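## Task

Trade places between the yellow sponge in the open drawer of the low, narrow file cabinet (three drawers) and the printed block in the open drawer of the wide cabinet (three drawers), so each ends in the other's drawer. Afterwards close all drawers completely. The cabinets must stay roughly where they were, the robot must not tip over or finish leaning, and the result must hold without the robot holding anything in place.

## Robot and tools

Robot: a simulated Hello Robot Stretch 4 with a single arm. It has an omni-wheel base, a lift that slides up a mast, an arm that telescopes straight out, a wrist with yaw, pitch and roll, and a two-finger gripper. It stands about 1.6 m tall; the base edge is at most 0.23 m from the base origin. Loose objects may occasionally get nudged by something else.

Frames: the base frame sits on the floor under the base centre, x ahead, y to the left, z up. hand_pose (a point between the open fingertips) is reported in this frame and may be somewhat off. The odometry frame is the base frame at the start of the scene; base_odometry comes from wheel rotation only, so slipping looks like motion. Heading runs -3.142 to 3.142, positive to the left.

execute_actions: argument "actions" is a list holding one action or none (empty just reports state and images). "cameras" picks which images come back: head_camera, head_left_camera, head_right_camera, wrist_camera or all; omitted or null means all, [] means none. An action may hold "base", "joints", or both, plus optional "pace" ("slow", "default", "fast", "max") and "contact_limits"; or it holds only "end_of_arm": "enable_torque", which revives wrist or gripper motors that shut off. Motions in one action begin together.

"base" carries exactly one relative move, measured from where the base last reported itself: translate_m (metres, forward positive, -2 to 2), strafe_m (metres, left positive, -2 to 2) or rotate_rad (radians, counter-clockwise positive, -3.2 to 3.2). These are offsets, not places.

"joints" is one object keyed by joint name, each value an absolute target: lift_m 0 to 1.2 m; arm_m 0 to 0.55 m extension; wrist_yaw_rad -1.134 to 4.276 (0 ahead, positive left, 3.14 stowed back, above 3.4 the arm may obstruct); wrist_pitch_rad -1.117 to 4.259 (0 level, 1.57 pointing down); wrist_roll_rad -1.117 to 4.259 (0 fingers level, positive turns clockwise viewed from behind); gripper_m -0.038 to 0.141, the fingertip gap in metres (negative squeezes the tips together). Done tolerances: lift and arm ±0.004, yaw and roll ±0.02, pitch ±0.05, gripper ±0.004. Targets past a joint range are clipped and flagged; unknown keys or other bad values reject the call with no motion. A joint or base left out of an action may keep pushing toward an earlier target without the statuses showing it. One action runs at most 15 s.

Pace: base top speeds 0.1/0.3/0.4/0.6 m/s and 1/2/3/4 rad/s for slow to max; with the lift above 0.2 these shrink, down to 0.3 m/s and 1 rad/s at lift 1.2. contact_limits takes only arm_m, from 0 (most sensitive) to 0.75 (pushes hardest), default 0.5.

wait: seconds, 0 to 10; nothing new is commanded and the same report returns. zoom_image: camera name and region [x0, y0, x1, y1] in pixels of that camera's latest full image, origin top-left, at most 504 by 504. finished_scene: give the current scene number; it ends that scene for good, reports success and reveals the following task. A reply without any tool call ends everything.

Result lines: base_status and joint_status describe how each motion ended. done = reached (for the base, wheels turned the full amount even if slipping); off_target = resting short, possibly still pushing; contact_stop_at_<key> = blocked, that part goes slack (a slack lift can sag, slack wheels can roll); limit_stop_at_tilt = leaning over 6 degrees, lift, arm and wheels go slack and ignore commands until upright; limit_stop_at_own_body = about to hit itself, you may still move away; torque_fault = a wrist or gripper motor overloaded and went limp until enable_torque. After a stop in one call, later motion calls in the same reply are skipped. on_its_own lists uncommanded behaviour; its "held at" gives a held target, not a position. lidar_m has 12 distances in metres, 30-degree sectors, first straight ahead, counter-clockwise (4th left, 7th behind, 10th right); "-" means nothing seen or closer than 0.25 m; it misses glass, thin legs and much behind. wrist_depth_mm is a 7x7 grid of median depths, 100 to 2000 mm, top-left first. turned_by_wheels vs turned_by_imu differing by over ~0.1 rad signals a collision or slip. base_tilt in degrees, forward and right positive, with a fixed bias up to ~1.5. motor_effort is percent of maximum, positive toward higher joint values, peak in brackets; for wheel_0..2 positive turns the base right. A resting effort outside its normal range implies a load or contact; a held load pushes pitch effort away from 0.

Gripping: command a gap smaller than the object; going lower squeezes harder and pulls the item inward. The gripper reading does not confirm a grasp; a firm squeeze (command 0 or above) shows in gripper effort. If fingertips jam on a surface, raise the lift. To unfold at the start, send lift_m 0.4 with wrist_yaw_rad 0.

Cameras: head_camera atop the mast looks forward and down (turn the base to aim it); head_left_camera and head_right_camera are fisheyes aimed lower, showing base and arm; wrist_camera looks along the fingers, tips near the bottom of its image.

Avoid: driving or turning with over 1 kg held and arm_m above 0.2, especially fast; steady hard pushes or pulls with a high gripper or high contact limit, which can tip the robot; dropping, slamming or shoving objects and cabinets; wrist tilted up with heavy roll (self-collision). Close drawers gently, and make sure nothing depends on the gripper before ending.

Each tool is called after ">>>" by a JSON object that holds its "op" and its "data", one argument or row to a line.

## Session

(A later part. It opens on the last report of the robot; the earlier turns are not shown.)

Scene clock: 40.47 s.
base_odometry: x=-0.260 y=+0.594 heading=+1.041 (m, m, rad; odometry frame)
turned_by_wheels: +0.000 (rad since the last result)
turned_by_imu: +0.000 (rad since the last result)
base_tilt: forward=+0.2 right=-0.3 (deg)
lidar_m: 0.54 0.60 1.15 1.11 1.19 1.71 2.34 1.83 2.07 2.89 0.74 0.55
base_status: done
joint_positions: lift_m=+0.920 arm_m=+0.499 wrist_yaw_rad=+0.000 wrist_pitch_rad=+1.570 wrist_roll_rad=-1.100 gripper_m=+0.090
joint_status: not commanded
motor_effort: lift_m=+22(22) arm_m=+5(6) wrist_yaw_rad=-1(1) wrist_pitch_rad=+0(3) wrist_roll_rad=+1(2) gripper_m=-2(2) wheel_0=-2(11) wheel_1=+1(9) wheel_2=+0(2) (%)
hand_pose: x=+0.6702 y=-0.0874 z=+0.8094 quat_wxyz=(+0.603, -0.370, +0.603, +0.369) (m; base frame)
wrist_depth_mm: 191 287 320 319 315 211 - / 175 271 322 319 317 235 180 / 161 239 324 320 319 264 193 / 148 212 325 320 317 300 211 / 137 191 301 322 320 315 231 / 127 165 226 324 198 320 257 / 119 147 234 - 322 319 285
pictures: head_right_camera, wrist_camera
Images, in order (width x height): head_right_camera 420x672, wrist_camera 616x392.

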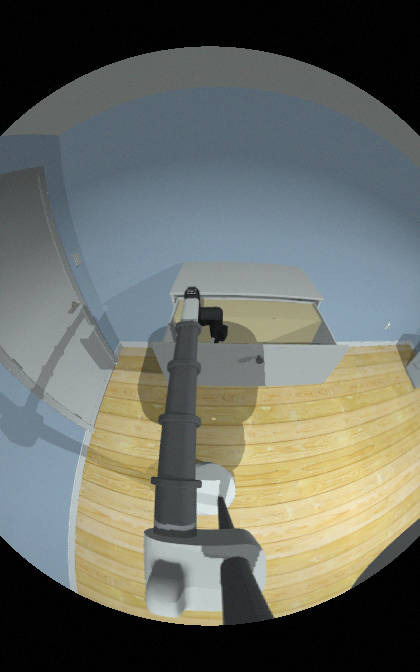

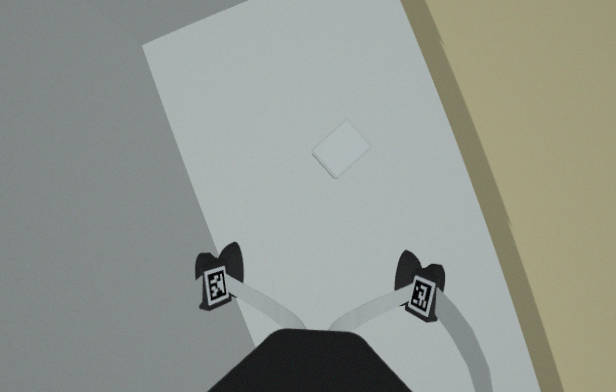

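>>> {"op": "execute_actions", "data": {
  "actions": [
    {"base":{"strafe_m":0.067},"joints":{"wrist_roll_rad":1.34,"gripper_m":0.07},"pace":"fast"}
  ],
  "cameras": []
}}

>>> {"op": "execute_actions", "data": {
  "actions": [
    {"joints":{"arm_m":0.547,"lift_m":0.895}}
  ],
  "cameras": ["wrist_camera","head_right_camera"]
}}

Scene clock: 42.70 s.
base_odometry: x=-0.318 y=+0.628 heading=+1.040 (m, m, rad; odometry frame)
turned_by_wheels: +0.000 (rad since the last result)
turned_by_imu: +0.000 (rad since the last result)
base_tilt: forward=+0.4 right=+0.0 (deg)
lidar_m: 0.55 1.39 1.07 1.05 1.11 1.57 2.30 1.87 2.05 2.96 0.76 0.57
base_status: done
joint_positions: lift_m=+0.920 arm_m=+0.499 wrist_yaw_rad=+0.000 wrist_pitch_rad=+1.570 wrist_roll_rad=+1.340 gripper_m=+0.070
joint_status: all done
motor_effort: lift_m=+22(22) arm_m=+6(5) wrist_yaw_rad=+0(0) wrist_pitch_rad=+3(1) wrist_roll_rad=+1(6) gripper_m=-4(2) wheel_0=-2(11) wheel_1=+0(12) wheel_2=+0(2) (%)
hand_pose: x=+0.6702 y=-0.0874 z=+0.8094 quat_wxyz=(+0.555, +0.439, +0.554, -0.439) (m; base frame)
wrist_depth_mm: 154 204 319 319 314 310 - / 163 222 322 319 315 293 197 / 176 246 324 320 317 255 179 / 189 273 325 322 319 225 164 / 204 304 325 322 319 200 150 / 222 329 216 324 197 172 - / 239 315 330 - 241 146 -
pictures: none
No camera images: the call's "cameras" was empty. Leave "cameras" out to get every camera's image.

Scene clock: 43.67 s.
base_odometry: x=-0.318 y=+0.628 heading=+1.040 (m, m, rad; odometry frame)
turned_by_wheels: +0.000 (rad since the last result)
turned_by_imu: +0.000 (rad since the last result)
base_tilt: forward=+0.1 right=-0.2 (deg)
lidar_m: 0.55 1.38 1.06 1.05 1.12 1.58 2.32 1.88 2.04 2.98 0.77 0.55
base_status: not commanded
joint_positions: lift_m=+0.895 arm_m=+0.546 wrist_yaw_rad=+0.000 wrist_pitch_rad=+1.570 wrist_roll_rad=+1.340 gripper_m=+0.070
joint_status: all done
motor_effort: lift_m=+14(15) arm_m=+5(5) wrist_yaw_rad=+0(1) wrist_pitch_rad=+2(0) wrist_roll_rad=+1(0) gripper_m=-2(3) wheel_0=-2(2) wheel_1=+0(0) wheel_2=+0(0) (%)
hand_pose: x=+0.7172 y=-0.0874 z=+0.7851 quat_wxyz=(+0.555, +0.439, +0.554, -0.439) (m; base frame)
wrist_depth_mm: 106 134 213 293 290 286 283 / 109 146 243 294 291 287 282 / 115 161 285 296 293 289 257 / 124 179 298 297 293 290 235 / 134 199 300 297 294 290 216 / 145 215 215 297 197 254 202 / 156 217 304 - 297 212 -
pictures: head_right_camera, wrist_camera
Images, in order (width x height): head_right_camera 420x672, wrist_camera 616x392.

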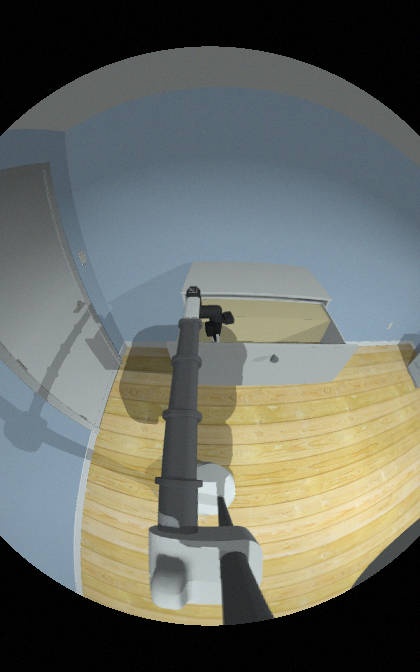

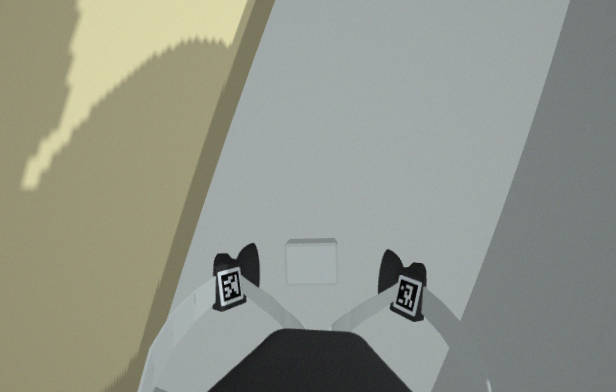

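>>> {"op": "execute_actions", "data": {
  "actions": [
    {"base":{"strafe_m":0.006},"joints":{"lift_m":0.843}}
  ],
  "cameras": ["wrist_camera"]
}}

>>> {"op": "execute_actions", "data": {
  "actions": [
    {"joints":{"gripper_m":0.005}}
  ],
  "cameras": ["wrist_camera"]
}}

Scene clock: 44.97 s.
base_odometry: x=-0.323 y=+0.631 heading=+1.040 (m, m, rad; odometry frame)
turned_by_wheels: +0.000 (rad since the last result)
turned_by_imu: +0.000 (rad since the last result)
base_tilt: forward=+0.2 right=-0.1 (deg)
lidar_m: 0.55 1.41 1.08 1.05 1.11 1.55 2.32 1.89 2.07 2.97 0.75 0.58
base_status: done
joint_positions: lift_m=+0.843 arm_m=+0.546 wrist_yaw_rad=+0.000 wrist_pitch_rad=+1.571 wrist_roll_rad=+1.340 gripper_m=+0.070
joint_status: all done
motor_effort: lift_m=+13(15) arm_m=+6(5) wrist_yaw_rad=+0(0) wrist_pitch_rad=+2(1) wrist_roll_rad=+0(0) gripper_m=-3(1) wheel_0=-1(11) wheel_1=-1(9) wheel_2=+1(2) (%)
hand_pose: x=+0.7170 y=-0.0874 z=+0.7332 quat_wxyz=(+0.554, +0.439, +0.554, -0.439) (m; base frame)
wrist_depth_mm: 107 135 214 242 239 237 235 / 110 147 244 243 241 238 235 / 116 162 247 244 242 240 237 / 125 180 248 245 243 239 235 / 135 200 250 245 243 241 215 / 146 216 216 218 198 241 200 / 157 218 252 - 245 216 -
pictures: wrist_camera
Images, in order (width x height): wrist_camera 616x392.

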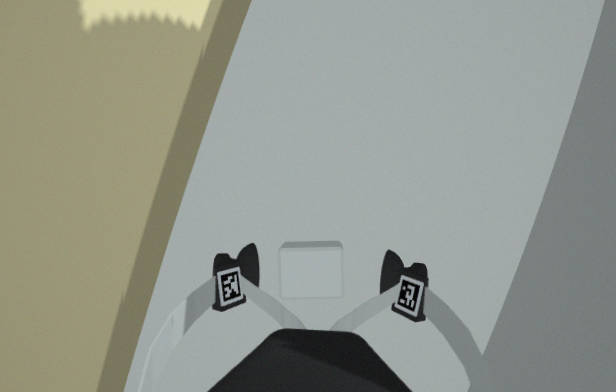

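Scene clock: 46.40 s.
base_odometry: x=-0.323 y=+0.631 heading=+1.040 (m, m, rad; odometry frame)
turned_by_wheels: +0.000 (rad since the last result)
turned_by_imu: +0.000 (rad since the last result)
base_tilt: forward=+0.2 right=-0.1 (deg)
lidar_m: 0.55 1.38 1.06 1.04 1.12 1.56 2.32 1.90 2.04 2.94 0.76 0.57
base_status: not commanded
joint_positions: lift_m=+0.843 arm_m=+0.546 wrist_yaw_rad=+0.000 wrist_pitch_rad=+1.570 wrist_roll_rad=+1.340 gripper_m=+0.005
joint_status: all done
motor_effort: lift_m=+14(14) arm_m=+5(5) wrist_yaw_rad=+0(0) wrist_pitch_rad=+0(6) wrist_roll_rad=+0(1) gripper_m=-20(21) wheel_0=-1(1) wheel_1=+0(1) wheel_2=+0(0) (%)
hand_pose: x=+0.7170 y=-0.0874 z=+0.7331 quat_wxyz=(+0.554, +0.439, +0.554, -0.439) (m; base frame)
wrist_depth_mm: 107 135 214 241 240 236 234 / 110 147 244 242 240 237 236 / 116 162 245 244 242 238 236 / 125 180 247 244 242 239 235 / 135 201 248 213 241 241 215 / 146 203 187 208 187 240 200 / 158 229 251 - 244 210 -
pictures: wrist_camera
Images, in order (width x height): wrist_camera 616x392.

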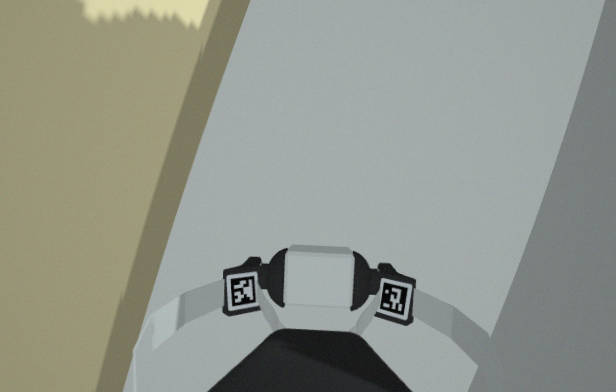

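>>> {"op": "execute_actions", "data": {
  "actions": [
    {"joints":{"lift_m":1.17,"arm_m":0.52},"pace":"fast"}
  ],
  "cameras": []
}}

>>> {"op": "execute_actions", "data": {
  "actions": [
    {"base":{"strafe_m":-0.42},"joints":{"arm_m":0.2},"pace":"fast"}
  ],
  "cameras": []
}}

>>> {"op": "execute_actions", "data": {
  "actions": [
    {"base":{"rotate_rad":-0.03},"joints":{"lift_m":0.68,"wrist_pitch_rad":1.85,"wrist_roll_rad":3.14},"pace":"fast"}
  ]
}}

Scene clock: 48.60 s.
base_odometry: x=-0.323 y=+0.631 heading=+1.040 (m, m, rad; odometry frame)
turned_by_wheels: +0.000 (rad since the last result)
turned_by_imu: +0.000 (rad since the last result)
base_tilt: forward=+0.3 right=-0.2 (deg)
lidar_m: 0.56 1.39 1.09 1.06 1.13 1.57 2.33 1.88 2.04 2.95 0.75 0.57
base_status: not commanded
joint_positions: lift_m=+1.170 arm_m=+0.521 wrist_yaw_rad=+0.000 wrist_pitch_rad=+1.570 wrist_roll_rad=+1.340 gripper_m=+0.005
joint_status: all done
motor_effort: lift_m=+22(25) arm_m=-6(6) wrist_yaw_rad=+1(1) wrist_pitch_rad=-1(0) wrist_roll_rad=+0(1) gripper_m=-20(20) wheel_0=-1(1) wheel_1=-1(0) wheel_2=+0(0) (%)
hand_pose: x=+0.6920 y=-0.0874 z=+1.0594 quat_wxyz=(+0.554, +0.439, +0.554, -0.439) (m; base frame)
wrist_depth_mm: 262 330 327 564 530 413 260 / 329 330 329 569 569 355 1229 / 336 332 366 569 564 312 1255 / 338 336 442 574 569 306 1255 / 342 338 469 213 407 300 1060 / 342 340 187 208 187 1060 1042 / 1229 340 384 - 293 1060 1255
pictures: none
No camera images: the call's "cameras" was empty. Leave "cameras" out to get every camera's image.

Scene clock: 51.27 s.
base_odometry: x=+0.039 y=+0.418 heading=+1.040 (m, m, rad; odometry frame)
turned_by_wheels: +0.000 (rad since the last result)
turned_by_imu: +0.001 (rad since the last result)
base_tilt: forward=+0.1 right=-0.2 (deg)
lidar_m: 0.51 0.56 1.47 1.48 1.57 2.21 2.34 1.65 2.53 2.62 1.89 0.53
base_status: done
joint_positions: lift_m=+1.170 arm_m=+0.201 wrist_yaw_rad=+0.000 wrist_pitch_rad=+1.570 wrist_roll_rad=+1.340 gripper_m=+0.005
joint_status: all done
motor_effort: lift_m=+22(22) arm_m=-5(7) wrist_yaw_rad=+0(1) wrist_pitch_rad=+1(1) wrist_roll_rad=+1(1) gripper_m=-20(20) wheel_0=+1(10) wheel_1=-1(9) wheel_2=+0(1) (%)
hand_pose: x=+0.3720 y=-0.0874 z=+1.0594 quat_wxyz=(+0.554, +0.439, +0.554, -0.439) (m; base frame)
wrist_depth_mm: 455 539 368 1281 1255 1229 1255 / 484 319 418 1281 1255 1229 1255 / 525 309 488 1308 1281 1255 1229 / 564 315 585 1281 1281 1281 1255 / 585 343 1308 213 1060 1042 1255 / 580 347 187 208 187 1255 1255 / 304 347 1336 - 1308 1308 1281
pictures: none
No camera images: the call's "cameras" was empty. Leave "cameras" out to get every camera's image.

Scene clock: 53.57 s.
base_odometry: x=+0.039 y=+0.418 heading=+1.011 (m, m, rad; odometry frame)
turned_by_wheels: -0.029 (rad since the last result)
turned_by_imu: -0.028 (rad since the last result)
base_tilt: forward=+0.2 right=-0.2 (deg)
lidar_m: 0.53 0.56 1.50 1.47 1.54 2.08 2.33 1.63 2.56 2.56 1.99 0.55
base_status: done
joint_positions: lift_m=+0.680 arm_m=+0.201 wrist_yaw_rad=+0.000 wrist_pitch_rad=+1.849 wrist_roll_rad=+3.140 gripper_m=+0.005
joint_status: all done
motor_effort: lift_m=+15(21) arm_m=-5(5) wrist_yaw_rad=+0(0) wrist_pitch_rad=+3(5) wrist_roll_rad=+1(2) gripper_m=-19(20) wheel_0=+4(8) wheel_1=+4(5) wheel_2=+3(5) (%)
hand_pose: x=+0.2925 y=-0.0874 z=+0.5811 quat_wxyz=(+0.001, +0.602, +0.001, -0.798) (m; base frame)
wrist_depth_mm: 976 976 946 699 946 946 931 / 931 917 917 668 668 904 904 / 891 891 891 647 640 854 854 / 854 842 854 634 615 820 831 / 820 809 820 213 798 798 798 / 788 788 187 208 187 768 768 / 759 750 759 - 741 732 741
pictures: head_camera, head_left_camera, head_right_camera, wrist_camera
Images, in order (width x height): head_camera 420x560, head_left_camera 420x672, head_right_camera 420x672, wrist_camera 616x392.

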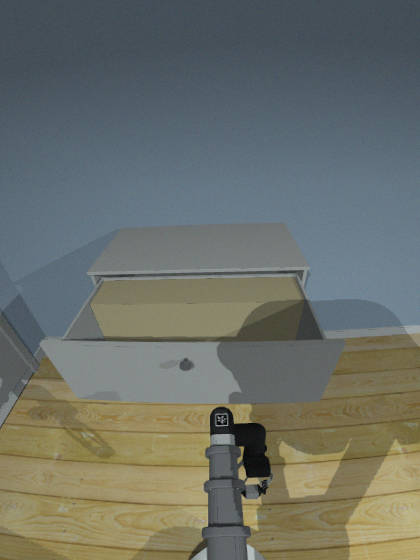

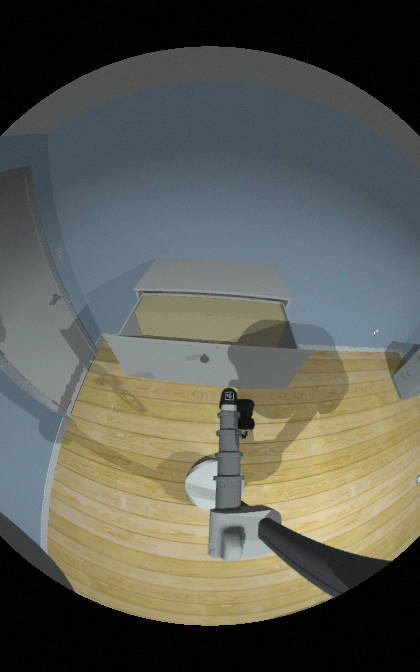

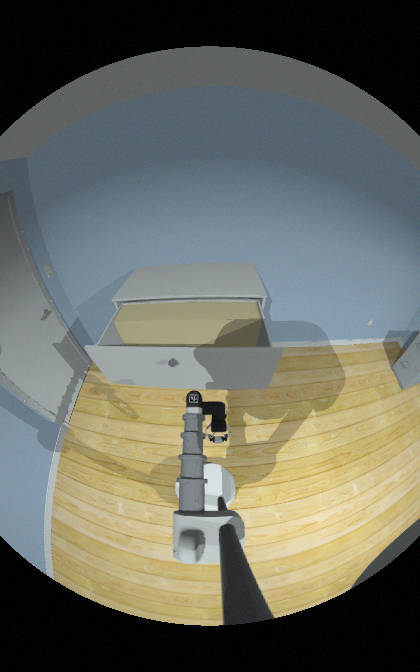

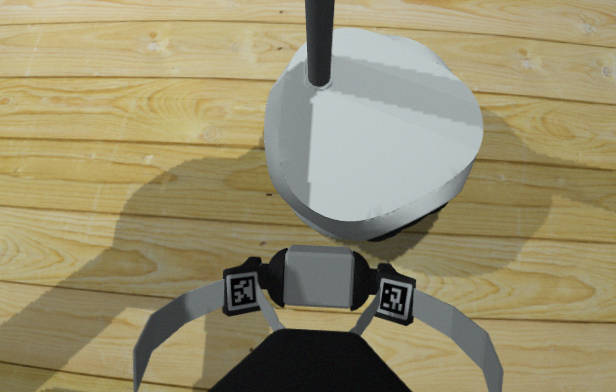

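>>> {"op": "execute_actions", "data": {
  "actions": [
    {"base":{"translate_m":0.15},"joints":{"arm_m":0.55},"pace":"slow","contact_limits":{"arm_m":0.3}}
  ],
  "cameras": ["head_camera","head_left_camera"]
}}

Scene clock: 56.50 s.
base_odometry: x=+0.119 y=+0.545 heading=+1.011 (m, m, rad; odometry frame)
turned_by_wheels: +0.000 (rad since the last result)
turned_by_imu: +0.011 (rad since the last result)
base_tilt: forward=+0.2 right=-0.1 (deg)
lidar_m: 0.44 0.48 0.71 1.44 1.53 2.13 2.49 1.79 2.62 2.60 1.75 0.47
base_status: done
joint_positions: lift_m=+0.680 arm_m=+0.275 wrist_yaw_rad=-0.003 wrist_pitch_rad=+1.849 wrist_roll_rad=+3.140 gripper_m=+0.005
joint_status: arm_m contact_stop (moved +0.074 of +0.349)
on_its_own: arm_m is slack since a contact_stop (your +0.550 is given up)
motor_effort: lift_m=+15(15) arm_m=+0(20) wrist_yaw_rad=+9(57) wrist_pitch_rad=+3(5) wrist_roll_rad=+1(1) gripper_m=-22(19) wheel_0=+2(11) wheel_1=+4(14) wheel_2=-9(16) (%)
contact_limits: arm_m 0.3
hand_pose: x=+0.3667 y=-0.0872 z=+0.5811 quat_wxyz=(-0.001, +0.602, +0.000, -0.798) (m; base frame)
wrist_depth_mm: 991 960 946 699 691 931 931 / 931 931 917 668 668 878 891 / 891 878 878 654 634 854 854 / 854 842 854 831 798 831 820 / 820 809 820 213 809 798 798 / 788 788 187 208 186 768 759 / 759 759 759 - 750 741 732
pictures: head_camera, head_left_camera
Images, in order (width x height): head_camera 420x560, head_left_camera 420x672.

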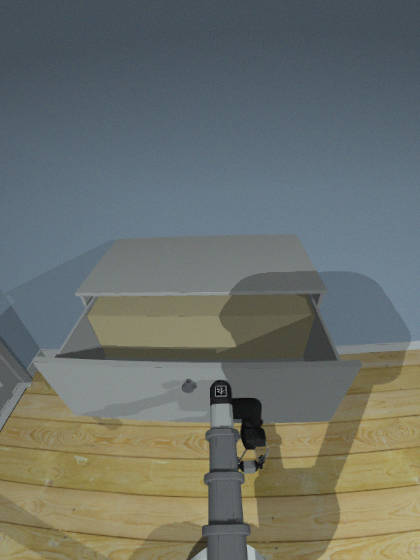

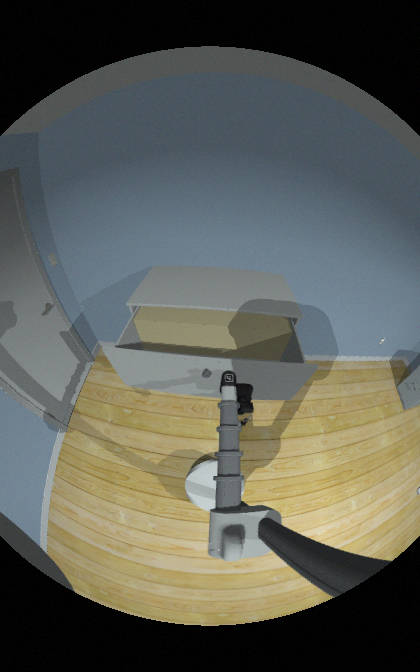

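Unload the yaw by swinging the wrist back.

>>> {"op": "execute_actions", "data": {
  "actions": [
    {"joints":{"arm_m":0.55,"wrist_yaw_rad":-0.5},"pace":"slow","contact_limits":{"arm_m":0.5}}
  ],
  "cameras": ["head_camera","head_left_camera"]
}}

Scene clock: 60.70 s.
base_odometry: x=+0.119 y=+0.545 heading=+1.011 (m, m, rad; odometry frame)
turned_by_wheels: +0.000 (rad since the last result)
turned_by_imu: +0.001 (rad since the last result)
base_tilt: forward=+0.1 right=+0.0 (deg)
lidar_m: 0.73 0.76 1.50 1.44 1.55 2.14 2.49 1.77 2.61 2.60 1.74 0.76
base_status: not commanded
joint_positions: lift_m=+0.680 arm_m=+0.549 wrist_yaw_rad=-0.500 wrist_pitch_rad=+1.849 wrist_roll_rad=+3.140 gripper_m=+0.005
joint_status: all done
motor_effort: lift_m=+15(16) arm_m=+7(12) wrist_yaw_rad=-1(5) wrist_pitch_rad=+1(1) wrist_roll_rad=+2(0) gripper_m=-19(20) wheel_0=+2(2) wheel_1=+4(4) wheel_2=-5(9) (%)
contact_limits: arm_m 0.5
hand_pose: x=+0.6080 y=-0.0387 z=+0.5811 quat_wxyz=(-0.197, +0.584, -0.148, -0.774) (m; base frame)
wrist_depth_mm: 976 715 699 931 946 946 946 / 931 917 699 891 904 891 904 / 891 878 866 878 866 878 854 / 854 854 854 831 842 820 820 / 820 820 809 213 798 798 798 / 788 788 187 208 187 580 455 / 759 759 759 - 530 373 329
pictures: head_camera, head_left_camera
Images, in order (width x height): head_camera 420x560, head_left_camera 420x672.

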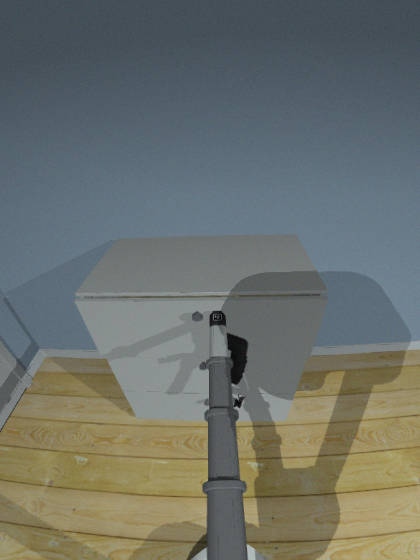

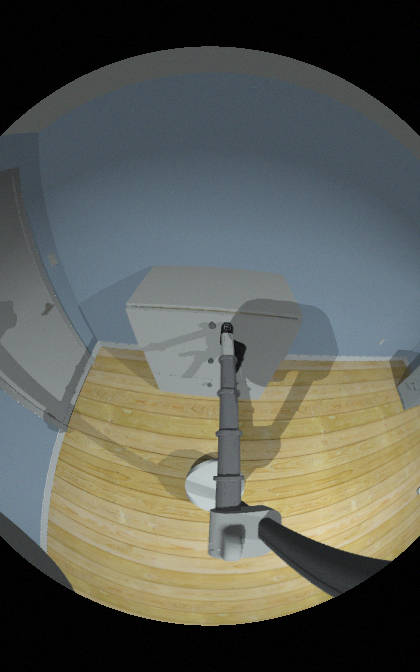

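>>> {"op": "execute_actions", "data": {
  "actions": [
    {"base":{"translate_m":0.04},"joints":{"arm_m":0.5}}
  ],
  "cameras": []
}}

>>> {"op": "execute_actions", "data": {
  "actions": [
    {"joints":{"arm_m":0.55},"pace":"slow","contact_limits":{"arm_m":0.4}}
  ],
  "cameras": ["head_camera"]
}}

Scene clock: 61.90 s.
base_odometry: x=+0.140 y=+0.579 heading=+1.012 (m, m, rad; odometry frame)
turned_by_wheels: +0.000 (rad since the last result)
turned_by_imu: +0.000 (rad since the last result)
base_tilt: forward=+0.3 right=-0.1 (deg)
lidar_m: 0.68 0.73 1.49 1.44 1.54 2.15 2.54 1.82 2.61 2.60 1.71 0.71
base_status: done
joint_positions: lift_m=+0.680 arm_m=+0.501 wrist_yaw_rad=-0.500 wrist_pitch_rad=+1.849 wrist_roll_rad=+3.140 gripper_m=+0.005
joint_status: all done
motor_effort: lift_m=+15(15) arm_m=-5(6) wrist_yaw_rad=-1(2) wrist_pitch_rad=+3(5) wrist_roll_rad=+1(0) gripper_m=-20(20) wheel_0=+4(10) wheel_1=+1(5) wheel_2=-2(13) (%)
hand_pose: x=+0.5604 y=-0.0387 z=+0.5811 quat_wxyz=(-0.197, +0.584, -0.148, -0.774) (m; base frame)
wrist_depth_mm: 976 715 699 715 946 931 946 / 931 904 676 891 904 891 904 / 891 891 866 878 866 866 854 / 854 854 842 842 831 831 820 / 820 809 820 213 820 798 788 / 788 778 187 208 187 615 480 / 768 759 759 - 559 387 345
pictures: none
No camera images: the call's "cameras" was empty. Leave "cameras" out to get every camera's image.

Scene clock: 63.33 s.
base_odometry: x=+0.140 y=+0.579 heading=+1.011 (m, m, rad; odometry frame)
turned_by_wheels: +0.000 (rad since the last result)
turned_by_imu: +0.005 (rad since the last result)
base_tilt: forward=+0.1 right=+0.0 (deg)
lidar_m: 0.71 0.75 1.49 1.45 1.53 2.15 2.52 1.79 2.62 2.58 1.69 0.73
base_status: not commanded
joint_positions: lift_m=+0.680 arm_m=+0.532 wrist_yaw_rad=-0.500 wrist_pitch_rad=+1.849 wrist_roll_rad=+3.140 gripper_m=+0.005
joint_status: arm_m contact_stop (moved +0.031 of +0.049)
on_its_own: arm_m is slack since a contact_stop (your +0.550 is given up)
motor_effort: lift_m=+18(18) arm_m=+0(21) wrist_yaw_rad=-1(1) wrist_pitch_rad=+3(4) wrist_roll_rad=+1(0) gripper_m=-18(21) wheel_0=+2(4) wheel_1=-1(4) wheel_2=-1(13) (%)
contact_limits: arm_m 0.4
hand_pose: x=+0.5917 y=-0.0387 z=+0.5809 quat_wxyz=(-0.197, +0.584, -0.148, -0.774) (m; base frame)
wrist_depth_mm: 976 715 699 778 946 931 931 / 946 917 683 891 891 917 891 / 878 878 866 866 878 854 866 / 854 854 854 854 842 831 820 / 831 809 809 213 809 798 699 / 788 788 187 209 187 496 397 / 759 759 759 - 459 315 281
pictures: head_camera
Images, in order (width x height): head_camera 420x560.

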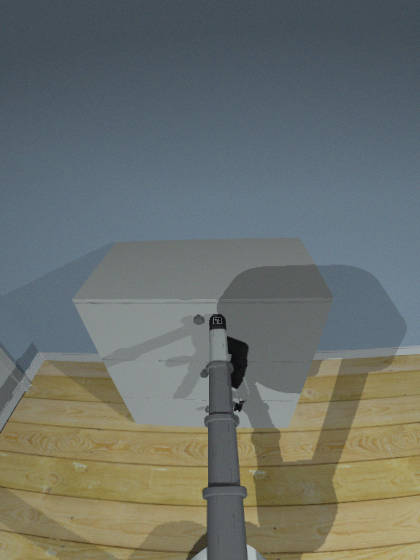

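>>> {"op": "execute_actions", "data": {
  "actions": [
    {"base":{"translate_m":-1.05},"joints":{"arm_m":0.05,"wrist_yaw_rad":0,"wrist_pitch_rad":1.57},"pace":"max"}
  ],
  "cameras": []
}}

>>> {"op": "execute_actions", "data": {
  "actions": [
    {"base":{"rotate_rad":3.16},"joints":{"wrist_roll_rad":0},"pace":"fast"}
  ],
  "cameras": ["head_left_camera"]
}}

>>> {"op": "execute_actions", "data": {
  "actions": [
    {"base":{"strafe_m":1.1},"pace":"max"}
  ]
}}

Scene clock: 67.33 s.
base_odometry: x=-0.418 y=-0.310 heading=+1.011 (m, m, rad; odometry frame)
turned_by_wheels: +0.000 (rad since the last result)
turned_by_imu: +0.005 (rad since the last result)
base_tilt: forward=+0.2 right=+0.0 (deg)
lidar_m: 1.75 1.88 1.53 1.48 1.54 1.54 1.47 1.16 0.99 2.45 2.88 2.32
base_status: done
joint_positions: lift_m=+0.680 arm_m=+0.051 wrist_yaw_rad=+0.000 wrist_pitch_rad=+1.570 wrist_roll_rad=+3.140 gripper_m=+0.005
joint_status: all done
motor_effort: lift_m=+18(18) arm_m=-5(7) wrist_yaw_rad=+0(6) wrist_pitch_rad=-1(6) wrist_roll_rad=-1(2) gripper_m=-19(21) wheel_0=-2(14) wheel_1=+0(8) wheel_2=+0(17) (%)
hand_pose: x=+0.2220 y=-0.0874 z=+0.5698 quat_wxyz=(+0.001, +0.707, +0.001, -0.707) (m; base frame)
wrist_depth_mm: 809 798 798 569 569 676 759 / 809 798 798 574 569 569 759 / 820 809 798 580 580 574 768 / 809 809 809 798 580 788 788 / 831 809 809 214 798 788 778 / 831 820 187 208 187 809 778 / 831 831 831 - 798 788 788
pictures: none
No camera images: the call's "cameras" was empty. Leave "cameras" out to get every camera's image.

Scene clock: 69.87 s.
base_odometry: x=-0.418 y=-0.310 heading=-2.113 (m, m, rad; odometry frame)
turned_by_wheels: +3.160 (rad since the last result)
turned_by_imu: +3.127 (rad since the last result)
base_tilt: forward=+0.0 right=-0.1 (deg)
lidar_m: 1.47 1.15 0.99 2.48 2.90 2.34 1.77 1.99 1.54 1.46 1.54 1.51
base_status: done
joint_positions: lift_m=+0.680 arm_m=+0.051 wrist_yaw_rad=+0.000 wrist_pitch_rad=+1.570 wrist_roll_rad=+0.000 gripper_m=+0.005
joint_status: all done
motor_effort: lift_m=+18(18) arm_m=-5(5) wrist_yaw_rad=-1(2) wrist_pitch_rad=+2(3) wrist_roll_rad=-1(6) gripper_m=-20(19) wheel_0=-4(11) wheel_1=+0(11) wheel_2=-1(13) (%)
hand_pose: x=+0.2221 y=-0.0874 z=+0.5697 quat_wxyz=(+0.707, +0.000, +0.707, +0.000) (m; base frame)
wrist_depth_mm: 820 798 798 788 778 778 768 / 809 798 798 798 778 778 768 / 820 820 809 788 788 778 778 / 820 820 809 788 798 778 778 / 820 820 603 213 798 778 768 / 831 820 187 208 187 788 788 / 831 831 597 - 798 778 778
pictures: head_left_camera
Images, in order (width x height): head_left_camera 420x672.

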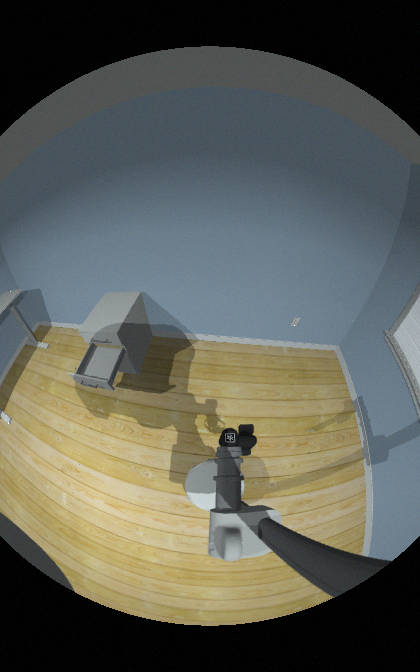

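Scene clock: 73.60 s.
base_odometry: x=+0.525 y=-0.878 heading=-2.113 (m, m, rad; odometry frame)
turned_by_wheels: +0.000 (rad since the last result)
turned_by_imu: +0.002 (rad since the last result)
base_tilt: forward=+0.1 right=+0.0 (deg)
lidar_m: 0.56 1.64 1.42 1.38 1.99 2.19 2.21 1.87 2.64 2.57 2.07 0.59
base_status: done
joint_positions: lift_m=+0.680 arm_m=+0.051 wrist_yaw_rad=+0.000 wrist_pitch_rad=+1.570 wrist_roll_rad=+0.000 gripper_m=+0.005
joint_status: not commanded
motor_effort: lift_m=+19(18) arm_m=-6(5) wrist_yaw_rad=-1(1) wrist_pitch_rad=+2(1) wrist_roll_rad=-2(2) gripper_m=-20(20) wheel_0=-2(17) wheel_1=+0(17) wheel_2=+0(2) (%)
hand_pose: x=+0.2220 y=-0.0874 z=+0.5697 quat_wxyz=(+0.707, +0.000, +0.707, +0.000) (m; base frame)
wrist_depth_mm: 809 798 798 798 778 778 768 / 820 809 798 798 778 768 768 / 820 820 809 798 778 778 759 / 831 809 798 798 788 788 778 / 831 809 603 213 798 778 778 / 831 820 187 208 187 788 778 / 820 820 597 - 798 788 788
pictures: head_camera, head_left_camera, head_right_camera, wrist_camera
Images, in order (width x height): head_camera 420x560, head_left_camera 420x672, head_right_camera 420x672, wrist_camera 616x392.

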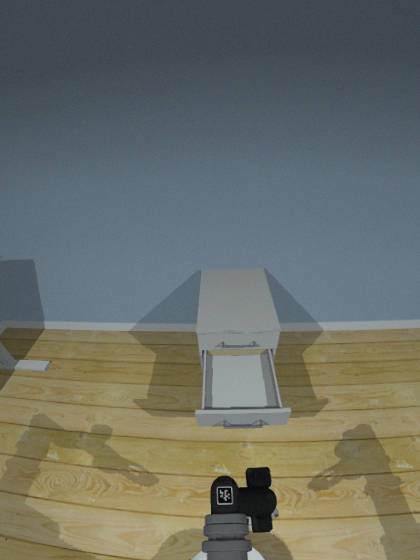

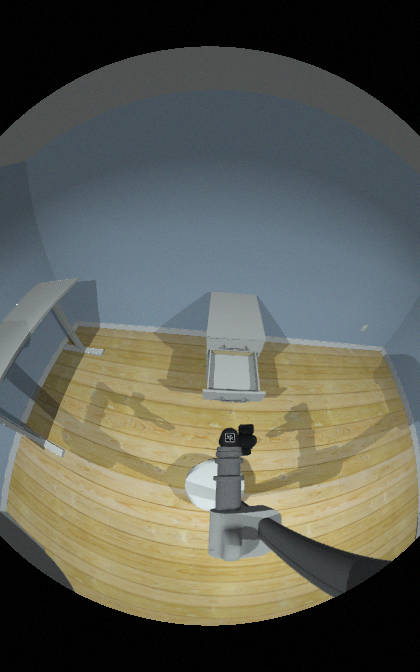

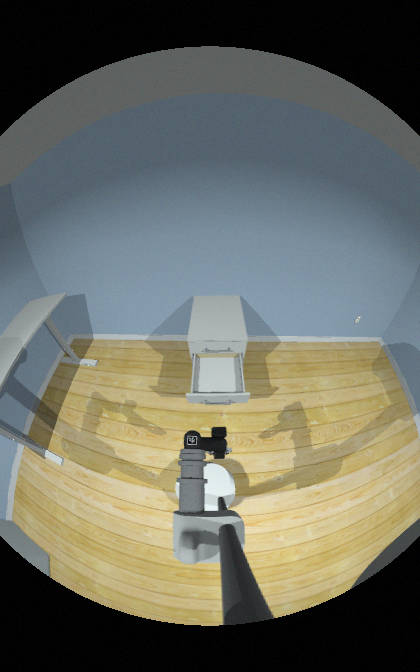

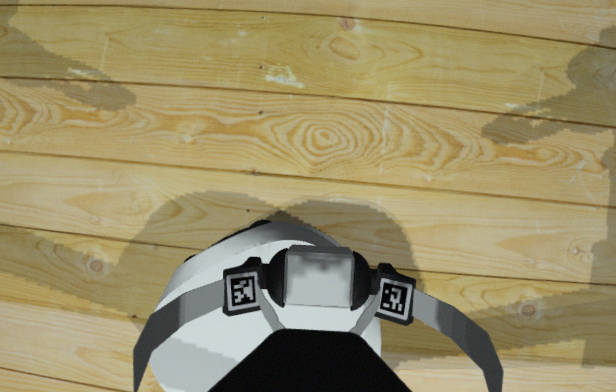

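>>> {"op": "execute_actions", "data": {
  "actions": [
    {"base":{"translate_m":0.04},"joints":{"arm_m":0.53,"lift_m":0.65},"pace":"fast"}
  ],
  "cameras": []
}}

>>> {"op": "execute_actions", "data": {
  "actions": [
    {"joints":{"lift_m":0.526},"pace":"fast"}
  ],
  "cameras": []
}}

>>> {"op": "execute_actions", "data": {
  "actions": [
    {"joints":{"gripper_m":0.06}}
  ],
  "cameras": []
}}

>>> {"op": "execute_actions", "data": {
  "actions": [
    {"joints":{"lift_m":0.65},"pace":"fast"}
  ],
  "cameras": ["wrist_camera"]
}}

>>> {"op": "execute_actions", "data": {
  "actions": [
    {"joints":{"arm_m":0,"gripper_m":0,"wrist_pitch_rad":0.8},"pace":"fast"}
  ],
  "cameras": []
}}

>>> {"op": "execute_actions", "data": {
  "actions": [
    {"joints":{"lift_m":0.29,"wrist_pitch_rad":0},"pace":"fast"}
  ],
  "cameras": ["head_camera","wrist_camera"]
}}

Scene clock: 76.17 s.
base_odometry: x=+0.504 y=-0.912 heading=-2.112 (m, m, rad; odometry frame)
turned_by_wheels: +0.000 (rad since the last result)
turned_by_imu: +0.001 (rad since the last result)
base_tilt: forward=+0.2 right=-0.1 (deg)
lidar_m: 0.52 1.58 1.41 1.37 2.01 2.14 2.26 1.90 2.66 2.55 2.03 0.54
base_status: done
joint_positions: lift_m=+0.650 arm_m=+0.529 wrist_yaw_rad=+0.000 wrist_pitch_rad=+1.570 wrist_roll_rad=+0.000 gripper_m=+0.005
joint_status: all done
motor_effort: lift_m=+15(20) arm_m=+5(6) wrist_yaw_rad=-1(0) wrist_pitch_rad=+2(0) wrist_roll_rad=+0(1) gripper_m=-20(20) wheel_0=+4(9) wheel_1=+1(11) wheel_2=-1(13) (%)
hand_pose: x=+0.7002 y=-0.0874 z=+0.5400 quat_wxyz=(+0.707, +0.000, +0.707, +0.000) (m; base frame)
wrist_depth_mm: 788 778 375 368 366 359 310 / 788 778 375 370 366 362 741 / 788 778 375 370 368 364 741 / 788 379 377 373 368 366 732 / 798 379 377 213 370 366 750 / 798 359 187 208 187 351 750 / 809 324 370 - 370 317 750
pictures: none
No camera images: the call's "cameras" was empty. Leave "cameras" out to get every camera's image.

Scene clock: 77.43 s.
base_odometry: x=+0.504 y=-0.912 heading=-2.112 (m, m, rad; odometry frame)
turned_by_wheels: +0.000 (rad since the last result)
turned_by_imu: +0.000 (rad since the last result)
base_tilt: forward=+0.2 right=-0.2 (deg)
lidar_m: 0.52 1.56 1.40 1.36 2.02 2.13 2.26 1.91 2.64 2.55 2.03 0.55
base_status: not commanded
joint_positions: lift_m=+0.526 arm_m=+0.529 wrist_yaw_rad=+0.000 wrist_pitch_rad=+1.570 wrist_roll_rad=+0.000 gripper_m=+0.005
joint_status: all done
motor_effort: lift_m=+15(15) arm_m=+5(5) wrist_yaw_rad=+0(1) wrist_pitch_rad=+1(2) wrist_roll_rad=+1(3) gripper_m=-21(19) wheel_0=+4(4) wheel_1=+1(1) wheel_2=-1(0) (%)
hand_pose: x=+0.7002 y=-0.0874 z=+0.4160 quat_wxyz=(+0.707, +0.000, +0.707, +0.000) (m; base frame)
wrist_depth_mm: 206 249 248 245 242 241 238 / 201 251 248 246 244 242 239 / 206 251 249 248 244 241 240 / 209 253 250 247 245 243 241 / 211 254 251 213 246 244 242 / 212 254 187 208 187 244 243 / 213 256 253 - 248 245 242
pictures: none
No camera images: the call's "cameras" was empty. Leave "cameras" out to get every camera's image.

Scene clock: 78.77 s.
base_odometry: x=+0.504 y=-0.912 heading=-2.112 (m, m, rad; odometry frame)
turned_by_wheels: +0.000 (rad since the last result)
turned_by_imu: +0.000 (rad since the last result)
base_tilt: forward=+0.1 right=+0.0 (deg)
lidar_m: 0.54 1.58 1.42 1.37 2.02 2.12 2.25 1.90 2.63 2.55 2.03 0.54
base_status: not commanded
joint_positions: lift_m=+0.526 arm_m=+0.529 wrist_yaw_rad=+0.000 wrist_pitch_rad=+1.570 wrist_roll_rad=+0.000 gripper_m=+0.060
joint_status: all done
motor_effort: lift_m=+15(15) arm_m=+5(5) wrist_yaw_rad=-1(1) wrist_pitch_rad=+1(2) wrist_roll_rad=+0(1) gripper_m=-4(22) wheel_0=+4(4) wheel_1=+1(1) wheel_2=+0(0) (%)
hand_pose: x=+0.7002 y=-0.0874 z=+0.4160 quat_wxyz=(+0.707, +0.000, +0.707, +0.000) (m; base frame)
wrist_depth_mm: 207 249 248 246 243 241 238 / 201 251 249 247 244 242 239 / 205 252 249 247 245 243 240 / 209 253 251 248 246 244 241 / 211 253 251 236 247 244 242 / 213 254 198 222 195 245 242 / 213 255 253 - 248 245 243
pictures: none
No camera images: the call's "cameras" was empty. Leave "cameras" out to get every camera's image.

Scene clock: 80.03 s.
base_odometry: x=+0.504 y=-0.912 heading=-2.112 (m, m, rad; odometry frame)
turned_by_wheels: +0.000 (rad since the last result)
turned_by_imu: +0.000 (rad since the last result)
base_tilt: forward=+0.2 right=-0.2 (deg)
lidar_m: 0.52 1.59 1.41 1.37 2.00 2.12 2.25 1.91 2.65 2.56 2.02 0.54
base_status: not commanded
joint_positions: lift_m=+0.650 arm_m=+0.529 wrist_yaw_rad=+0.000 wrist_pitch_rad=+1.570 wrist_roll_rad=+0.000 gripper_m=+0.060
joint_status: all done
motor_effort: lift_m=+22(27) arm_m=+5(5) wrist_yaw_rad=-1(1) wrist_pitch_rad=+2(0) wrist_roll_rad=-1(1) gripper_m=-3(3) wheel_0=+4(4) wheel_1=+1(1) wheel_2=+0(0) (%)
hand_pose: x=+0.7002 y=-0.0874 z=+0.5394 quat_wxyz=(+0.707, +0.000, +0.707, +0.000) (m; base frame)
wrist_depth_mm: 778 768 373 368 364 359 312 / 778 778 373 370 366 362 741 / 778 778 373 373 366 364 732 / 788 377 377 373 368 364 750 / 788 379 377 373 368 366 741 / 788 379 198 375 196 357 750 / 798 320 364 - 370 322 750
pictures: wrist_camera
Images, in order (width x height): wrist_camera 616x392.

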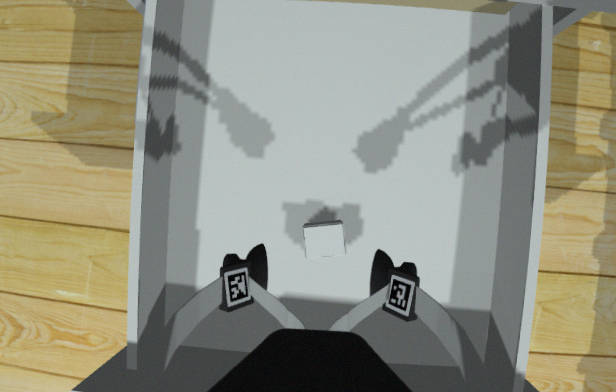

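Scene clock: 82.20 s.
base_odometry: x=+0.504 y=-0.912 heading=-2.112 (m, m, rad; odometry frame)
turned_by_wheels: +0.000 (rad since the last result)
turned_by_imu: +0.000 (rad since the last result)
base_tilt: forward=+0.2 right=+0.0 (deg)
lidar_m: 0.53 1.59 1.42 1.37 2.02 2.13 2.24 1.91 2.67 2.57 2.02 0.55
base_status: not commanded
joint_positions: lift_m=+0.650 arm_m=+0.001 wrist_yaw_rad=+0.000 wrist_pitch_rad=+0.802 wrist_roll_rad=+0.000 gripper_m=+0.000
joint_status: all done
motor_effort: lift_m=+22(22) arm_m=-6(6) wrist_yaw_rad=+0(1) wrist_pitch_rad=-5(6) wrist_roll_rad=-2(0) gripper_m=-6(4) wheel_0=+4(4) wheel_1=+1(1) wheel_2=-1(1) (%)
hand_pose: x=+0.3729 y=-0.0875 z=+0.6206 quat_wxyz=(+0.921, +0.000, +0.390, +0.000) (m; base frame)
wrist_depth_mm: 1366 1281 1229 640 627 1160 1160 / 1464 1464 1366 768 750 1308 1281 / 1308 1336 741 683 676 1336 1366 / 1118 1118 480 462 469 1078 1138 / 976 976 931 496 504 960 960 / 866 878 831 193 185 866 866 / 778 768 778 - 788 778 788
pictures: none
No camera images: the call's "cameras" was empty. Leave "cameras" out to get every camera's image.

Scene clock: 84.20 s.
base_odometry: x=+0.504 y=-0.912 heading=-2.112 (m, m, rad; odometry frame)
turned_by_wheels: +0.000 (rad since the last result)
turned_by_imu: +0.000 (rad since the last result)
base_tilt: forward=+0.2 right=-0.1 (deg)
lidar_m: 0.53 1.58 1.40 1.37 2.00 2.13 2.26 1.88 2.66 2.56 2.02 0.53
base_status: not commanded
joint_positions: lift_m=+0.290 arm_m=+0.001 wrist_yaw_rad=+0.000 wrist_pitch_rad=+0.003 wrist_roll_rad=+0.000 gripper_m=+0.000
joint_status: all done
motor_effort: lift_m=+15(16) arm_m=-5(5) wrist_yaw_rad=+1(1) wrist_pitch_rad=-7(12) wrist_roll_rad=+0(0) gripper_m=-6(5) wheel_0=+4(4) wheel_1=+1(0) wheel_2=-1(0) (%)
hand_pose: x=+0.4608 y=-0.0874 z=+0.4677 quat_wxyz=(+1.000, +0.000, +0.001, +0.000) (m; base frame)
wrist_depth_mm: 1336 1308 1281 1255 1255 1229 1182 / 1366 1336 1308 1281 1281 1205 1205 / 1366 1336 1308 668 661 1229 1205 / 1366 1336 707 676 668 1229 1182 / 1366 338 332 327 322 317 1205 / 1366 338 300 193 185 320 1229 / 991 976 691 - 324 320 1078
pictures: head_camera, wrist_camera
Images, in order (width x height): head_camera 420x560, wrist_camera 616x392.

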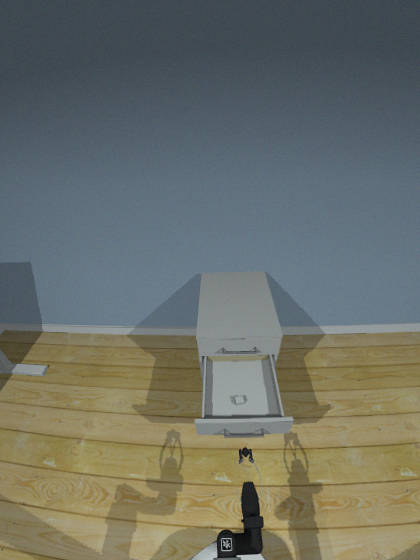

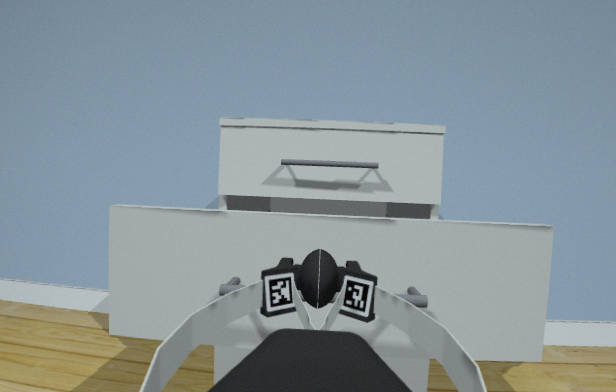

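>>> {"op": "execute_actions", "data": {
  "actions": [
    {"joints":{"arm_m":0.5},"pace":"slow","contact_limits":{"arm_m":0.3}}
  ]
}}

Scene clock: 89.73 s.
base_odometry: x=+0.504 y=-0.912 heading=-2.113 (m, m, rad; odometry frame)
turned_by_wheels: +0.000 (rad since the last result)
turned_by_imu: +0.001 (rad since the last result)
base_tilt: forward=+0.1 right=+0.0 (deg)
lidar_m: 0.87 1.59 1.41 1.37 2.01 2.15 2.24 1.90 2.66 2.56 2.02 0.94
base_status: not commanded
joint_positions: lift_m=+0.290 arm_m=+0.444 wrist_yaw_rad=+0.000 wrist_pitch_rad=+0.002 wrist_roll_rad=+0.000 gripper_m=+0.000
joint_status: arm_m contact_stop (moved +0.442 of +0.499)
on_its_own: arm_m is slack since a contact_stop (your +0.500 is given up)
motor_effort: lift_m=+15(15) arm_m=+0(18) wrist_yaw_rad=+1(35) wrist_pitch_rad=-7(6) wrist_roll_rad=-1(0) gripper_m=-5(5) wheel_0=+4(4) wheel_1=+0(1) wheel_2=-3(9) (%)
contact_limits: arm_m 0.3
hand_pose: x=+0.9029 y=-0.0875 z=+0.4678 quat_wxyz=(+1.000, +0.000, +0.001, +0.000) (m; base frame)
wrist_depth_mm: 891 243 239 236 232 229 226 / 878 244 240 236 233 229 227 / 250 245 242 237 235 231 228 / 270 247 243 238 235 232 229 / 252 248 244 238 236 233 230 / 252 249 208 193 185 234 231 / 253 250 246 - 236 232 231
pictures: head_camera, head_left_camera, head_right_camera, wrist_camera
Images, in order (width x height): head_camera 420x560, head_left_camera 420x672, head_right_camera 420x672, wrist_camera 616x392.

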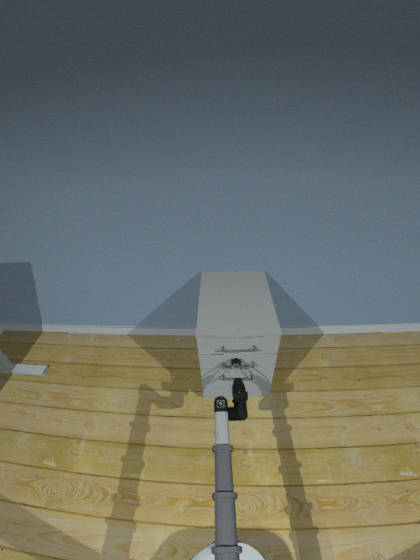

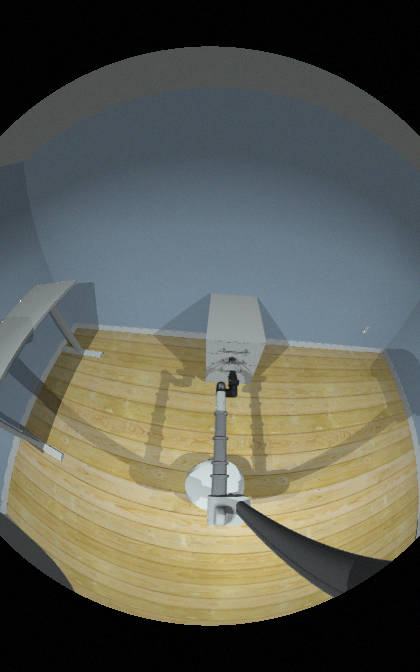

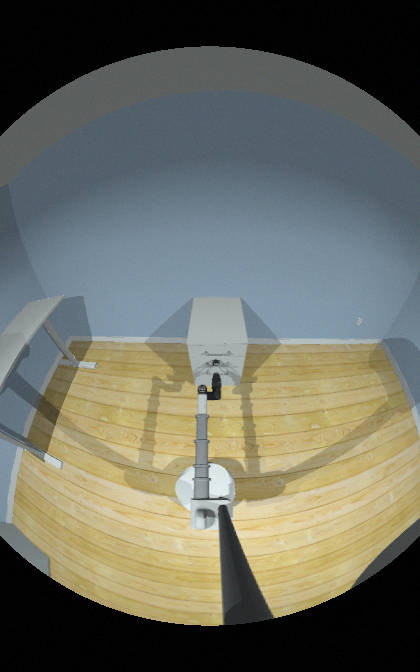

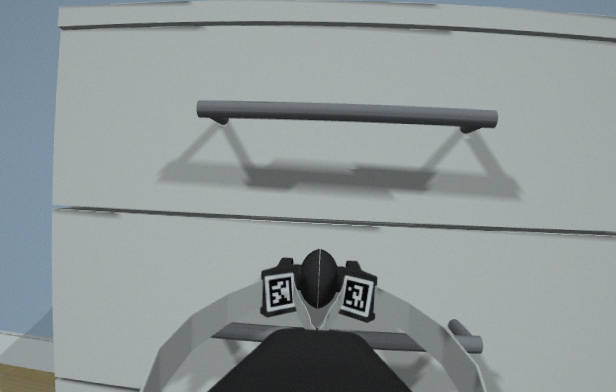

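>>> {"op": "execute_actions", "data": {
  "actions": [
    {"joints":{"arm_m":0.36,"lift_m":0.305},"pace":"fast"}
  ],
  "cameras": ["wrist_camera"]
}}

>>> {"op": "finished_scene", "data": {
  "scene": 1
}}

Scene clock: 90.97 s.
base_odometry: x=+0.504 y=-0.912 heading=-2.113 (m, m, rad; odometry frame)
turned_by_wheels: +0.000 (rad since the last result)
turned_by_imu: +0.000 (rad since the last result)
base_tilt: forward=+0.2 right=-0.2 (deg)
lidar_m: 0.87 1.58 1.42 1.37 2.01 2.12 2.24 1.91 2.65 2.57 2.01 0.93
base_status: not commanded
joint_positions: lift_m=+0.305 arm_m=+0.361 wrist_yaw_rad=+0.000 wrist_pitch_rad=+0.003 wrist_roll_rad=+0.000 gripper_m=+0.000
joint_status: all done
motor_effort: lift_m=+22(19) arm_m=-6(7) wrist_yaw_rad=+0(1) wrist_pitch_rad=-7(6) wrist_roll_rad=-1(0) gripper_m=-8(4) wheel_0=+4(3) wheel_1=+0(0) wheel_2=-2(3) (%)
hand_pose: x=+0.8203 y=-0.0875 z=+0.4822 quat_wxyz=(+1.000, +0.000, +0.001, +0.000) (m; base frame)
wrist_depth_mm: 976 960 917 904 891 878 866 / 960 330 324 320 315 310 854 / 976 332 325 320 315 310 309 / 976 332 327 322 317 312 309 / 991 332 329 322 319 314 310 / 1008 336 327 193 185 315 854 / 976 338 330 - 320 314 585
pictures: wrist_camera
Images, in order (width x height): wrist_camera 616x392.

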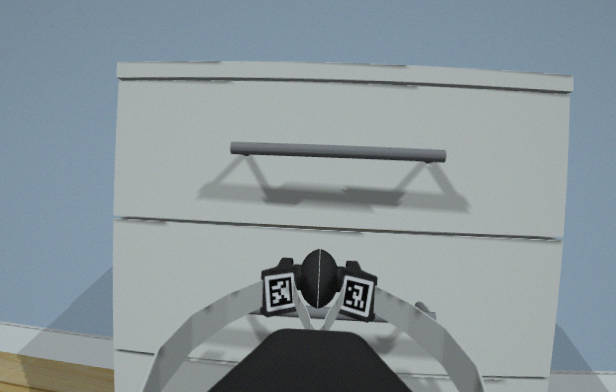

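The scene is finished: the task was done.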